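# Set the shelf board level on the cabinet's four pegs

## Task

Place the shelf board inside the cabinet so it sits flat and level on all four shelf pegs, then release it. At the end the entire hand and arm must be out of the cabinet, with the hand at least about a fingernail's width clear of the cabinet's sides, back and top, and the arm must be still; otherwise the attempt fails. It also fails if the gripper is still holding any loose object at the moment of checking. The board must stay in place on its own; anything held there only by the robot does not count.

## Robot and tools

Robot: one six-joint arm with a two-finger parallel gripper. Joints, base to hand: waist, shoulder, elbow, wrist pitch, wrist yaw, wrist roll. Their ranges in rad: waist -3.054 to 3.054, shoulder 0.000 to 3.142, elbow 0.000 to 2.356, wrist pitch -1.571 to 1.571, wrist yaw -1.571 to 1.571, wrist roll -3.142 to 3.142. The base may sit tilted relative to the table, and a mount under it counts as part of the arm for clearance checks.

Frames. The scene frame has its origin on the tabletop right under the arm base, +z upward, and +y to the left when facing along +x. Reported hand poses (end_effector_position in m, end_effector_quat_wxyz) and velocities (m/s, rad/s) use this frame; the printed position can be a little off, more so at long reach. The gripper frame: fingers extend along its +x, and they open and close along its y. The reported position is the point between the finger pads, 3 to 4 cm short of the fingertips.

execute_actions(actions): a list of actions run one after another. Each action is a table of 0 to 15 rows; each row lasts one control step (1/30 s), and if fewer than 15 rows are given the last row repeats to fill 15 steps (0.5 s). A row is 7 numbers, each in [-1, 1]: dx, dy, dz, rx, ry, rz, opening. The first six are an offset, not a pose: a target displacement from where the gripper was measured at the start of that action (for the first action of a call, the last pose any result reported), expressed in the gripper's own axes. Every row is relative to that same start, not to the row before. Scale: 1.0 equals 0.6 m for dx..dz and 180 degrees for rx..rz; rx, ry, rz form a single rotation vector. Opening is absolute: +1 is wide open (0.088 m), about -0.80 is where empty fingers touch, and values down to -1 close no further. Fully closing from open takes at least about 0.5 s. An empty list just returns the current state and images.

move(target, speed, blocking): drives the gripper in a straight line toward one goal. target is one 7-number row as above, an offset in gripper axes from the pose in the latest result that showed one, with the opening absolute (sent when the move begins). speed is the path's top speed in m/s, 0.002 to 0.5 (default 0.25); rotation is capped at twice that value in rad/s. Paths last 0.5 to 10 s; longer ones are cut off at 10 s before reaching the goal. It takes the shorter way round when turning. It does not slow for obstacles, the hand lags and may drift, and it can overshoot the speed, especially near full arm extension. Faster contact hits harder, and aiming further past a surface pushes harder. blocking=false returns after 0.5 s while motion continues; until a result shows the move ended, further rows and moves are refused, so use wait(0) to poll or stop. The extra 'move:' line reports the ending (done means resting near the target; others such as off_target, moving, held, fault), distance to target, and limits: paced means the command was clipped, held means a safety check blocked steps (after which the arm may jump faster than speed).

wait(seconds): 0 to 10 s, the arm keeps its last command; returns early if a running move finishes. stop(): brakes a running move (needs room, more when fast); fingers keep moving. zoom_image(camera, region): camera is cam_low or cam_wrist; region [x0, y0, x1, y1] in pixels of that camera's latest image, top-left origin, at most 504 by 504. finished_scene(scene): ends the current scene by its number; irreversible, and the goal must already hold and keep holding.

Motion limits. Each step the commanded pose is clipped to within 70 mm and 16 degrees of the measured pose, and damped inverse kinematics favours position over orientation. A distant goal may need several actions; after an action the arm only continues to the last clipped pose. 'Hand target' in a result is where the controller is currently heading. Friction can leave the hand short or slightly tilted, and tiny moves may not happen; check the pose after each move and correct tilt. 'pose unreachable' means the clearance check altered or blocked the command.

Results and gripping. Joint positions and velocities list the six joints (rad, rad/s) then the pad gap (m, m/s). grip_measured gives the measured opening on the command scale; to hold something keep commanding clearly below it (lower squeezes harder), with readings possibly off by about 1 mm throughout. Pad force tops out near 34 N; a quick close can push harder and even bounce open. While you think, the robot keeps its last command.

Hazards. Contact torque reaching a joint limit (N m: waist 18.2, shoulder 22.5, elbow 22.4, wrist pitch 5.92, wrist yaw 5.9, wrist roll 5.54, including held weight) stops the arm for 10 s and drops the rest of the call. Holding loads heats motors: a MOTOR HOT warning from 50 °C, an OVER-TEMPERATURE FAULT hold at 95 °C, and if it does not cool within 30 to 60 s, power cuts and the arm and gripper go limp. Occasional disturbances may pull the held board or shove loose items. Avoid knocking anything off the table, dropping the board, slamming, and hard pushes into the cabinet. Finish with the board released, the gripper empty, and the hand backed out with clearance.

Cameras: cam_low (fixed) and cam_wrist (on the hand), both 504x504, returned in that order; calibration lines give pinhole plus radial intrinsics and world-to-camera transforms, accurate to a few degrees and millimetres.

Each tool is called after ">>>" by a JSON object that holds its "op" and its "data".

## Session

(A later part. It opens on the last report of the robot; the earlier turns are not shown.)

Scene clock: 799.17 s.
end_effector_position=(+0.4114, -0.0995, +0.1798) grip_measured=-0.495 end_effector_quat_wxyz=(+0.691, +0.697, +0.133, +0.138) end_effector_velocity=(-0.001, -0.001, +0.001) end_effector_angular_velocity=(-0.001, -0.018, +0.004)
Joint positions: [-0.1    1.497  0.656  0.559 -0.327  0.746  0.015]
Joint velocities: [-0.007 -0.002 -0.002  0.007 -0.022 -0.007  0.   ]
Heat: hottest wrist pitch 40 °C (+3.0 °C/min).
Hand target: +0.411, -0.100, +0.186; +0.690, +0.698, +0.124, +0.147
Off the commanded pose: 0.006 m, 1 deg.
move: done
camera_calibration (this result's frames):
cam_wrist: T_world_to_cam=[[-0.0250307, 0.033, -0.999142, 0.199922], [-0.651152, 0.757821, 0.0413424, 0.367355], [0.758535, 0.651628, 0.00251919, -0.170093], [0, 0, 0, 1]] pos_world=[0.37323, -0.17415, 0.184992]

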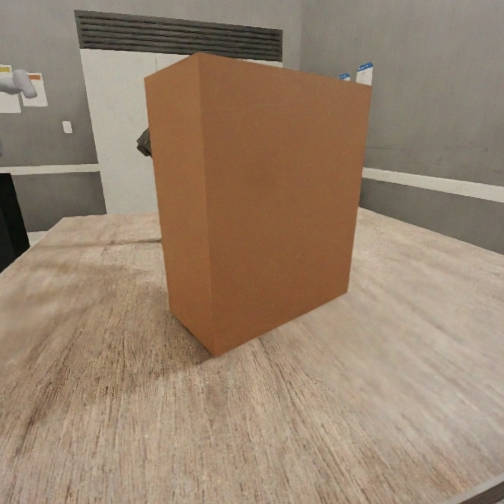

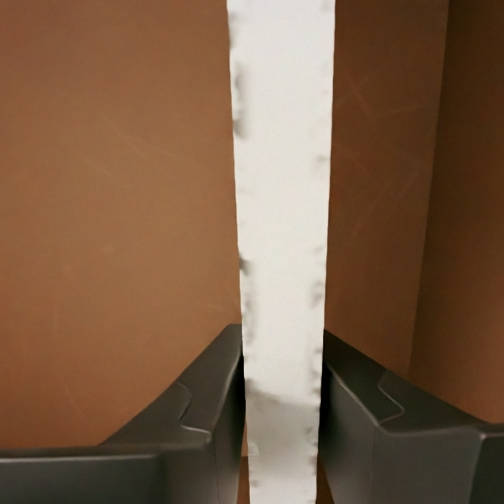

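>>> {"op": "move", "data": {"target": [0.0, -0.0035, 0.0, 0.0, 0.0, 0.006, -1.0], "speed": 0.03}}

Scene clock: 802.63 s.
end_effector_position=(+0.4113, -0.0993, +0.1720) grip_measured=-0.495 end_effector_quat_wxyz=(+0.690, +0.698, +0.134, +0.135) end_effector_velocity=(-0.002, +0.004, -0.004) end_effector_angular_velocity=(-0.004, +0.006, +0.015)
Joint positions: [-0.117  1.511  0.645  0.58  -0.338  0.743  0.015]
Joint velocities: [-0.002  0.002 -0.007 -0.007 -0.007 -0.007 -0.   ]
Heat: hottest wrist pitch 40 °C (+3.0 °C/min).
Hand target: +0.411, -0.100, +0.178; +0.689, +0.698, +0.126, +0.145
Off the commanded pose: 0.006 m, 1 deg.
move: done
camera_calibration (this result's frames):
cam_wrist: T_world_to_cam=[[-0.0313934, 0.033863, -0.998933, 0.194749], [-0.649491, 0.758968, 0.0461398, 0.366051], [0.759721, 0.650246, -0.0018329, -0.170006], [0, 0, 0, 1]] pos_world=[0.373018, -0.17387, 0.17734]

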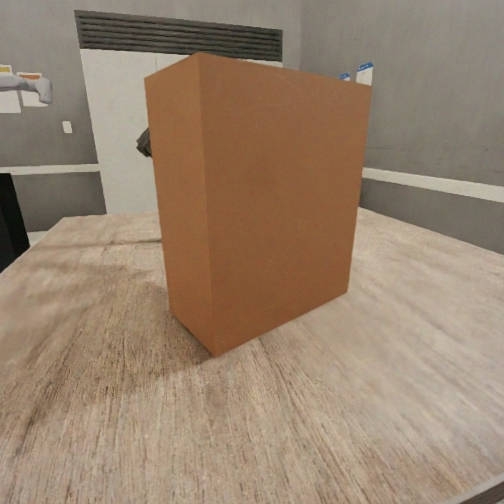

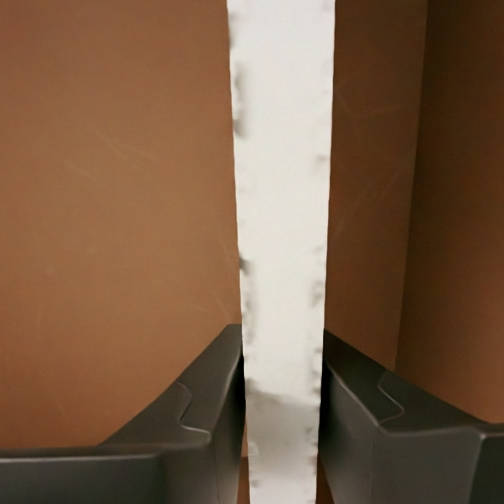

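>>> {"op": "move", "data": {"target": [0.0, -0.001, 0.0, 0.0, 0.0, 0.006, -1.0], "speed": 0.03}}

Scene clock: 806.97 s.
end_effector_position=(+0.4114, -0.0988, +0.1702) grip_measured=-0.495 end_effector_quat_wxyz=(+0.690, +0.698, +0.131, +0.139) end_effector_velocity=(-0.001, +0.002, +0.001) end_effector_angular_velocity=(-0.001, -0.018, +0.011)
Joint positions: [-0.124  1.52   0.639  0.599 -0.351  0.741  0.015]
Joint velocities: [-0.002  0.002 -0.002  0.007 -0.022 -0.007 -0.   ]
Heat: hottest wrist pitch 40 °C (+3.0 °C/min).
Hand target: +0.411, -0.099, +0.171; +0.689, +0.699, +0.128, +0.142
Off the commanded pose: 0.001 m, 1 deg.
move: done
camera_calibration (this result's frames):
cam_wrist: T_world_to_cam=[[-0.0225427, 0.0355088, -0.999115, 0.189516], [-0.650492, 0.758372, 0.0416295, 0.366897], [0.759179, 0.650854, 0.0060024, -0.171451], [0, 0, 0, 1]] pos_world=[0.373098, -0.173385, 0.175104]

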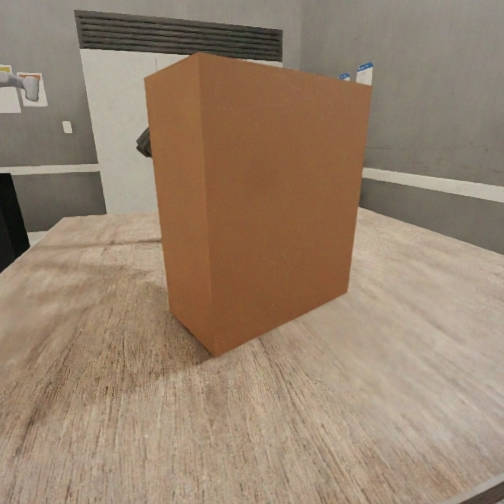

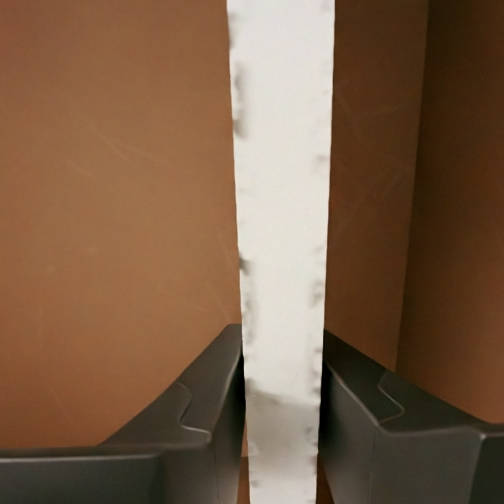

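>>> {"op": "execute_actions", "data": {"actions": [[[0,-0.002,0,0,0,0,-0.7],[0,-0.002,0,0,0,0,-0.55],[0,-0.002,0,0,0,0,-0.48],[0,-0.002,0,0,0,0,-0.42],[0,-0.002,0,0,0,0,-0.36],[0,-0.002,0,0,0,0,-0.3],[0,-0.002,0,0,0,0,-0.22],[0,-0.002,0,0,0,0,-0.14],[0,-0.002,0,0,0,0,-0.06],[0,-0.002,0,0,0,0,0.0]]]}}

Scene clock: 812.20 s.
end_effector_position=(+0.4116, -0.0998, +0.1699) grip_measured=-0.018 end_effector_quat_wxyz=(+0.691, +0.697, +0.129, +0.138) end_effector_velocity=(-0.000, -0.002, -0.000) end_effector_angular_velocity=(+0.008, -0.002, -0.005)
Joint positions: [-0.126  1.521  0.639  0.604 -0.352  0.739  0.038]
Joint velocities: [-0.007 -0.002 -0.002  0.007 -0.007  0.007  0.01 ]
Heat: hottest wrist pitch 39 °C (+2.0 °C/min).
Hand target: +0.411, -0.099, +0.169; +0.690, +0.698, +0.131, +0.139
Off the commanded pose: 0.001 m, 0 deg.
camera_calibration (this result's frames):
cam_wrist: T_world_to_cam=[[-0.0203365, 0.0329673, -0.99925, 0.188117], [-0.647676, 0.760953, 0.0382868, 0.367484], [0.761645, 0.647968, 0.00587698, -0.172286], [0, 0, 0, 1]] pos_world=[0.373057, -0.174204, 0.174919]

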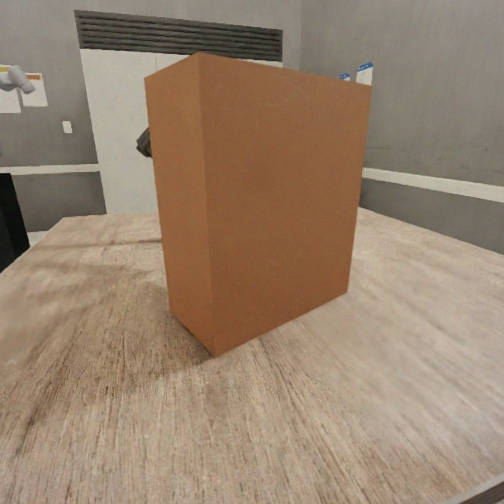

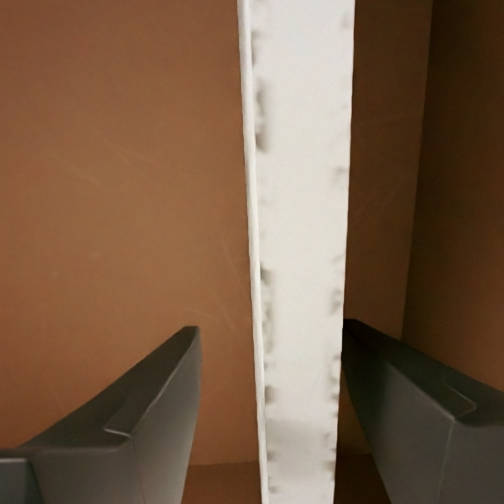

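>>> {"op": "move", "data": {"target": [-0.3, -0.004, 0.0, 0.0, 0.0, 0.0, 0.0], "speed": 0.25}}

Scene clock: 817.80 s.
end_effector_position=(+0.2438, -0.1639, +0.1635) grip_measured=+0.000 end_effector_quat_wxyz=(+0.687, +0.701, +0.134, +0.137) end_effector_velocity=(-0.003, +0.001, -0.004) end_effector_angular_velocity=(-0.000, +0.016, +0.010)
Joint positions: [-0.641  0.672  0.429 -0.166 -0.837  0.538  0.039]
Joint velocities: [-0.017 -0.002  0.002 -0.037 -0.007 -0.022 -0.   ]
Heat: hottest wrist pitch 38 °C (+1.0 °C/min).
Hand target: +0.243, -0.167, +0.167; +0.692, +0.697, +0.129, +0.138
Off the commanded pose: 0.003 m, 1 deg.
move: done
camera_calibration (this result's frames):
cam_wrist: T_world_to_cam=[[-0.0306297, 0.0417513, -0.998658, 0.184214], [-0.651642, 0.756767, 0.0516249, 0.305911], [0.757908, 0.652349, 0.00402738, -0.000963111], [0, 0, 0, 1]] pos_world=[0.205717, -0.238566, 0.168178]

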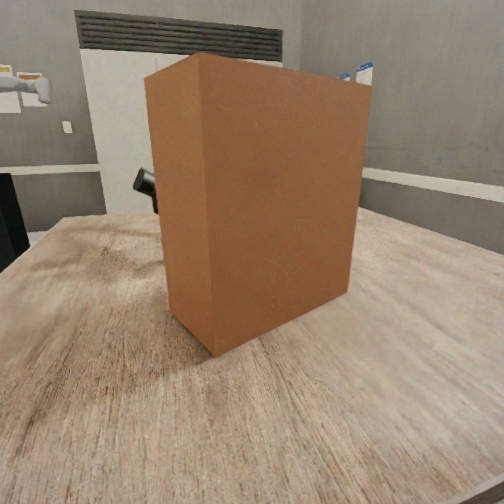

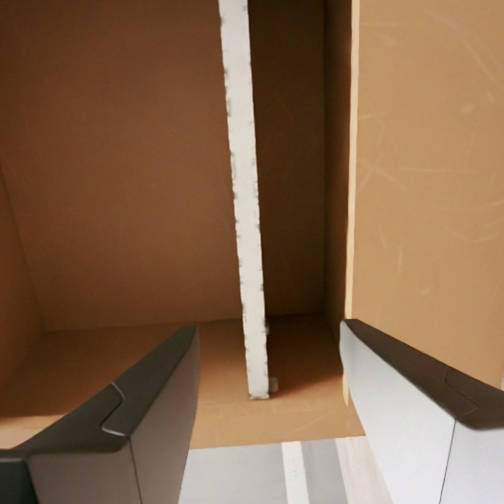

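>>> {"op": "zoom_image", "data": {"camera": "cam_wrist", "region": [200, 290, 360, 450]}}

Region (200, 290, 360, 450) of cam_wrist's 504x504 image, scaled by 3.150, with more detail than that image has.

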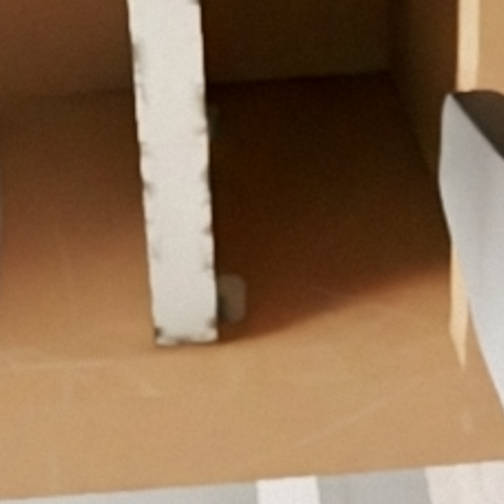

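>>> {"op": "finished_scene", "data": {"scene": 1}}

The scene is finished: the task was done.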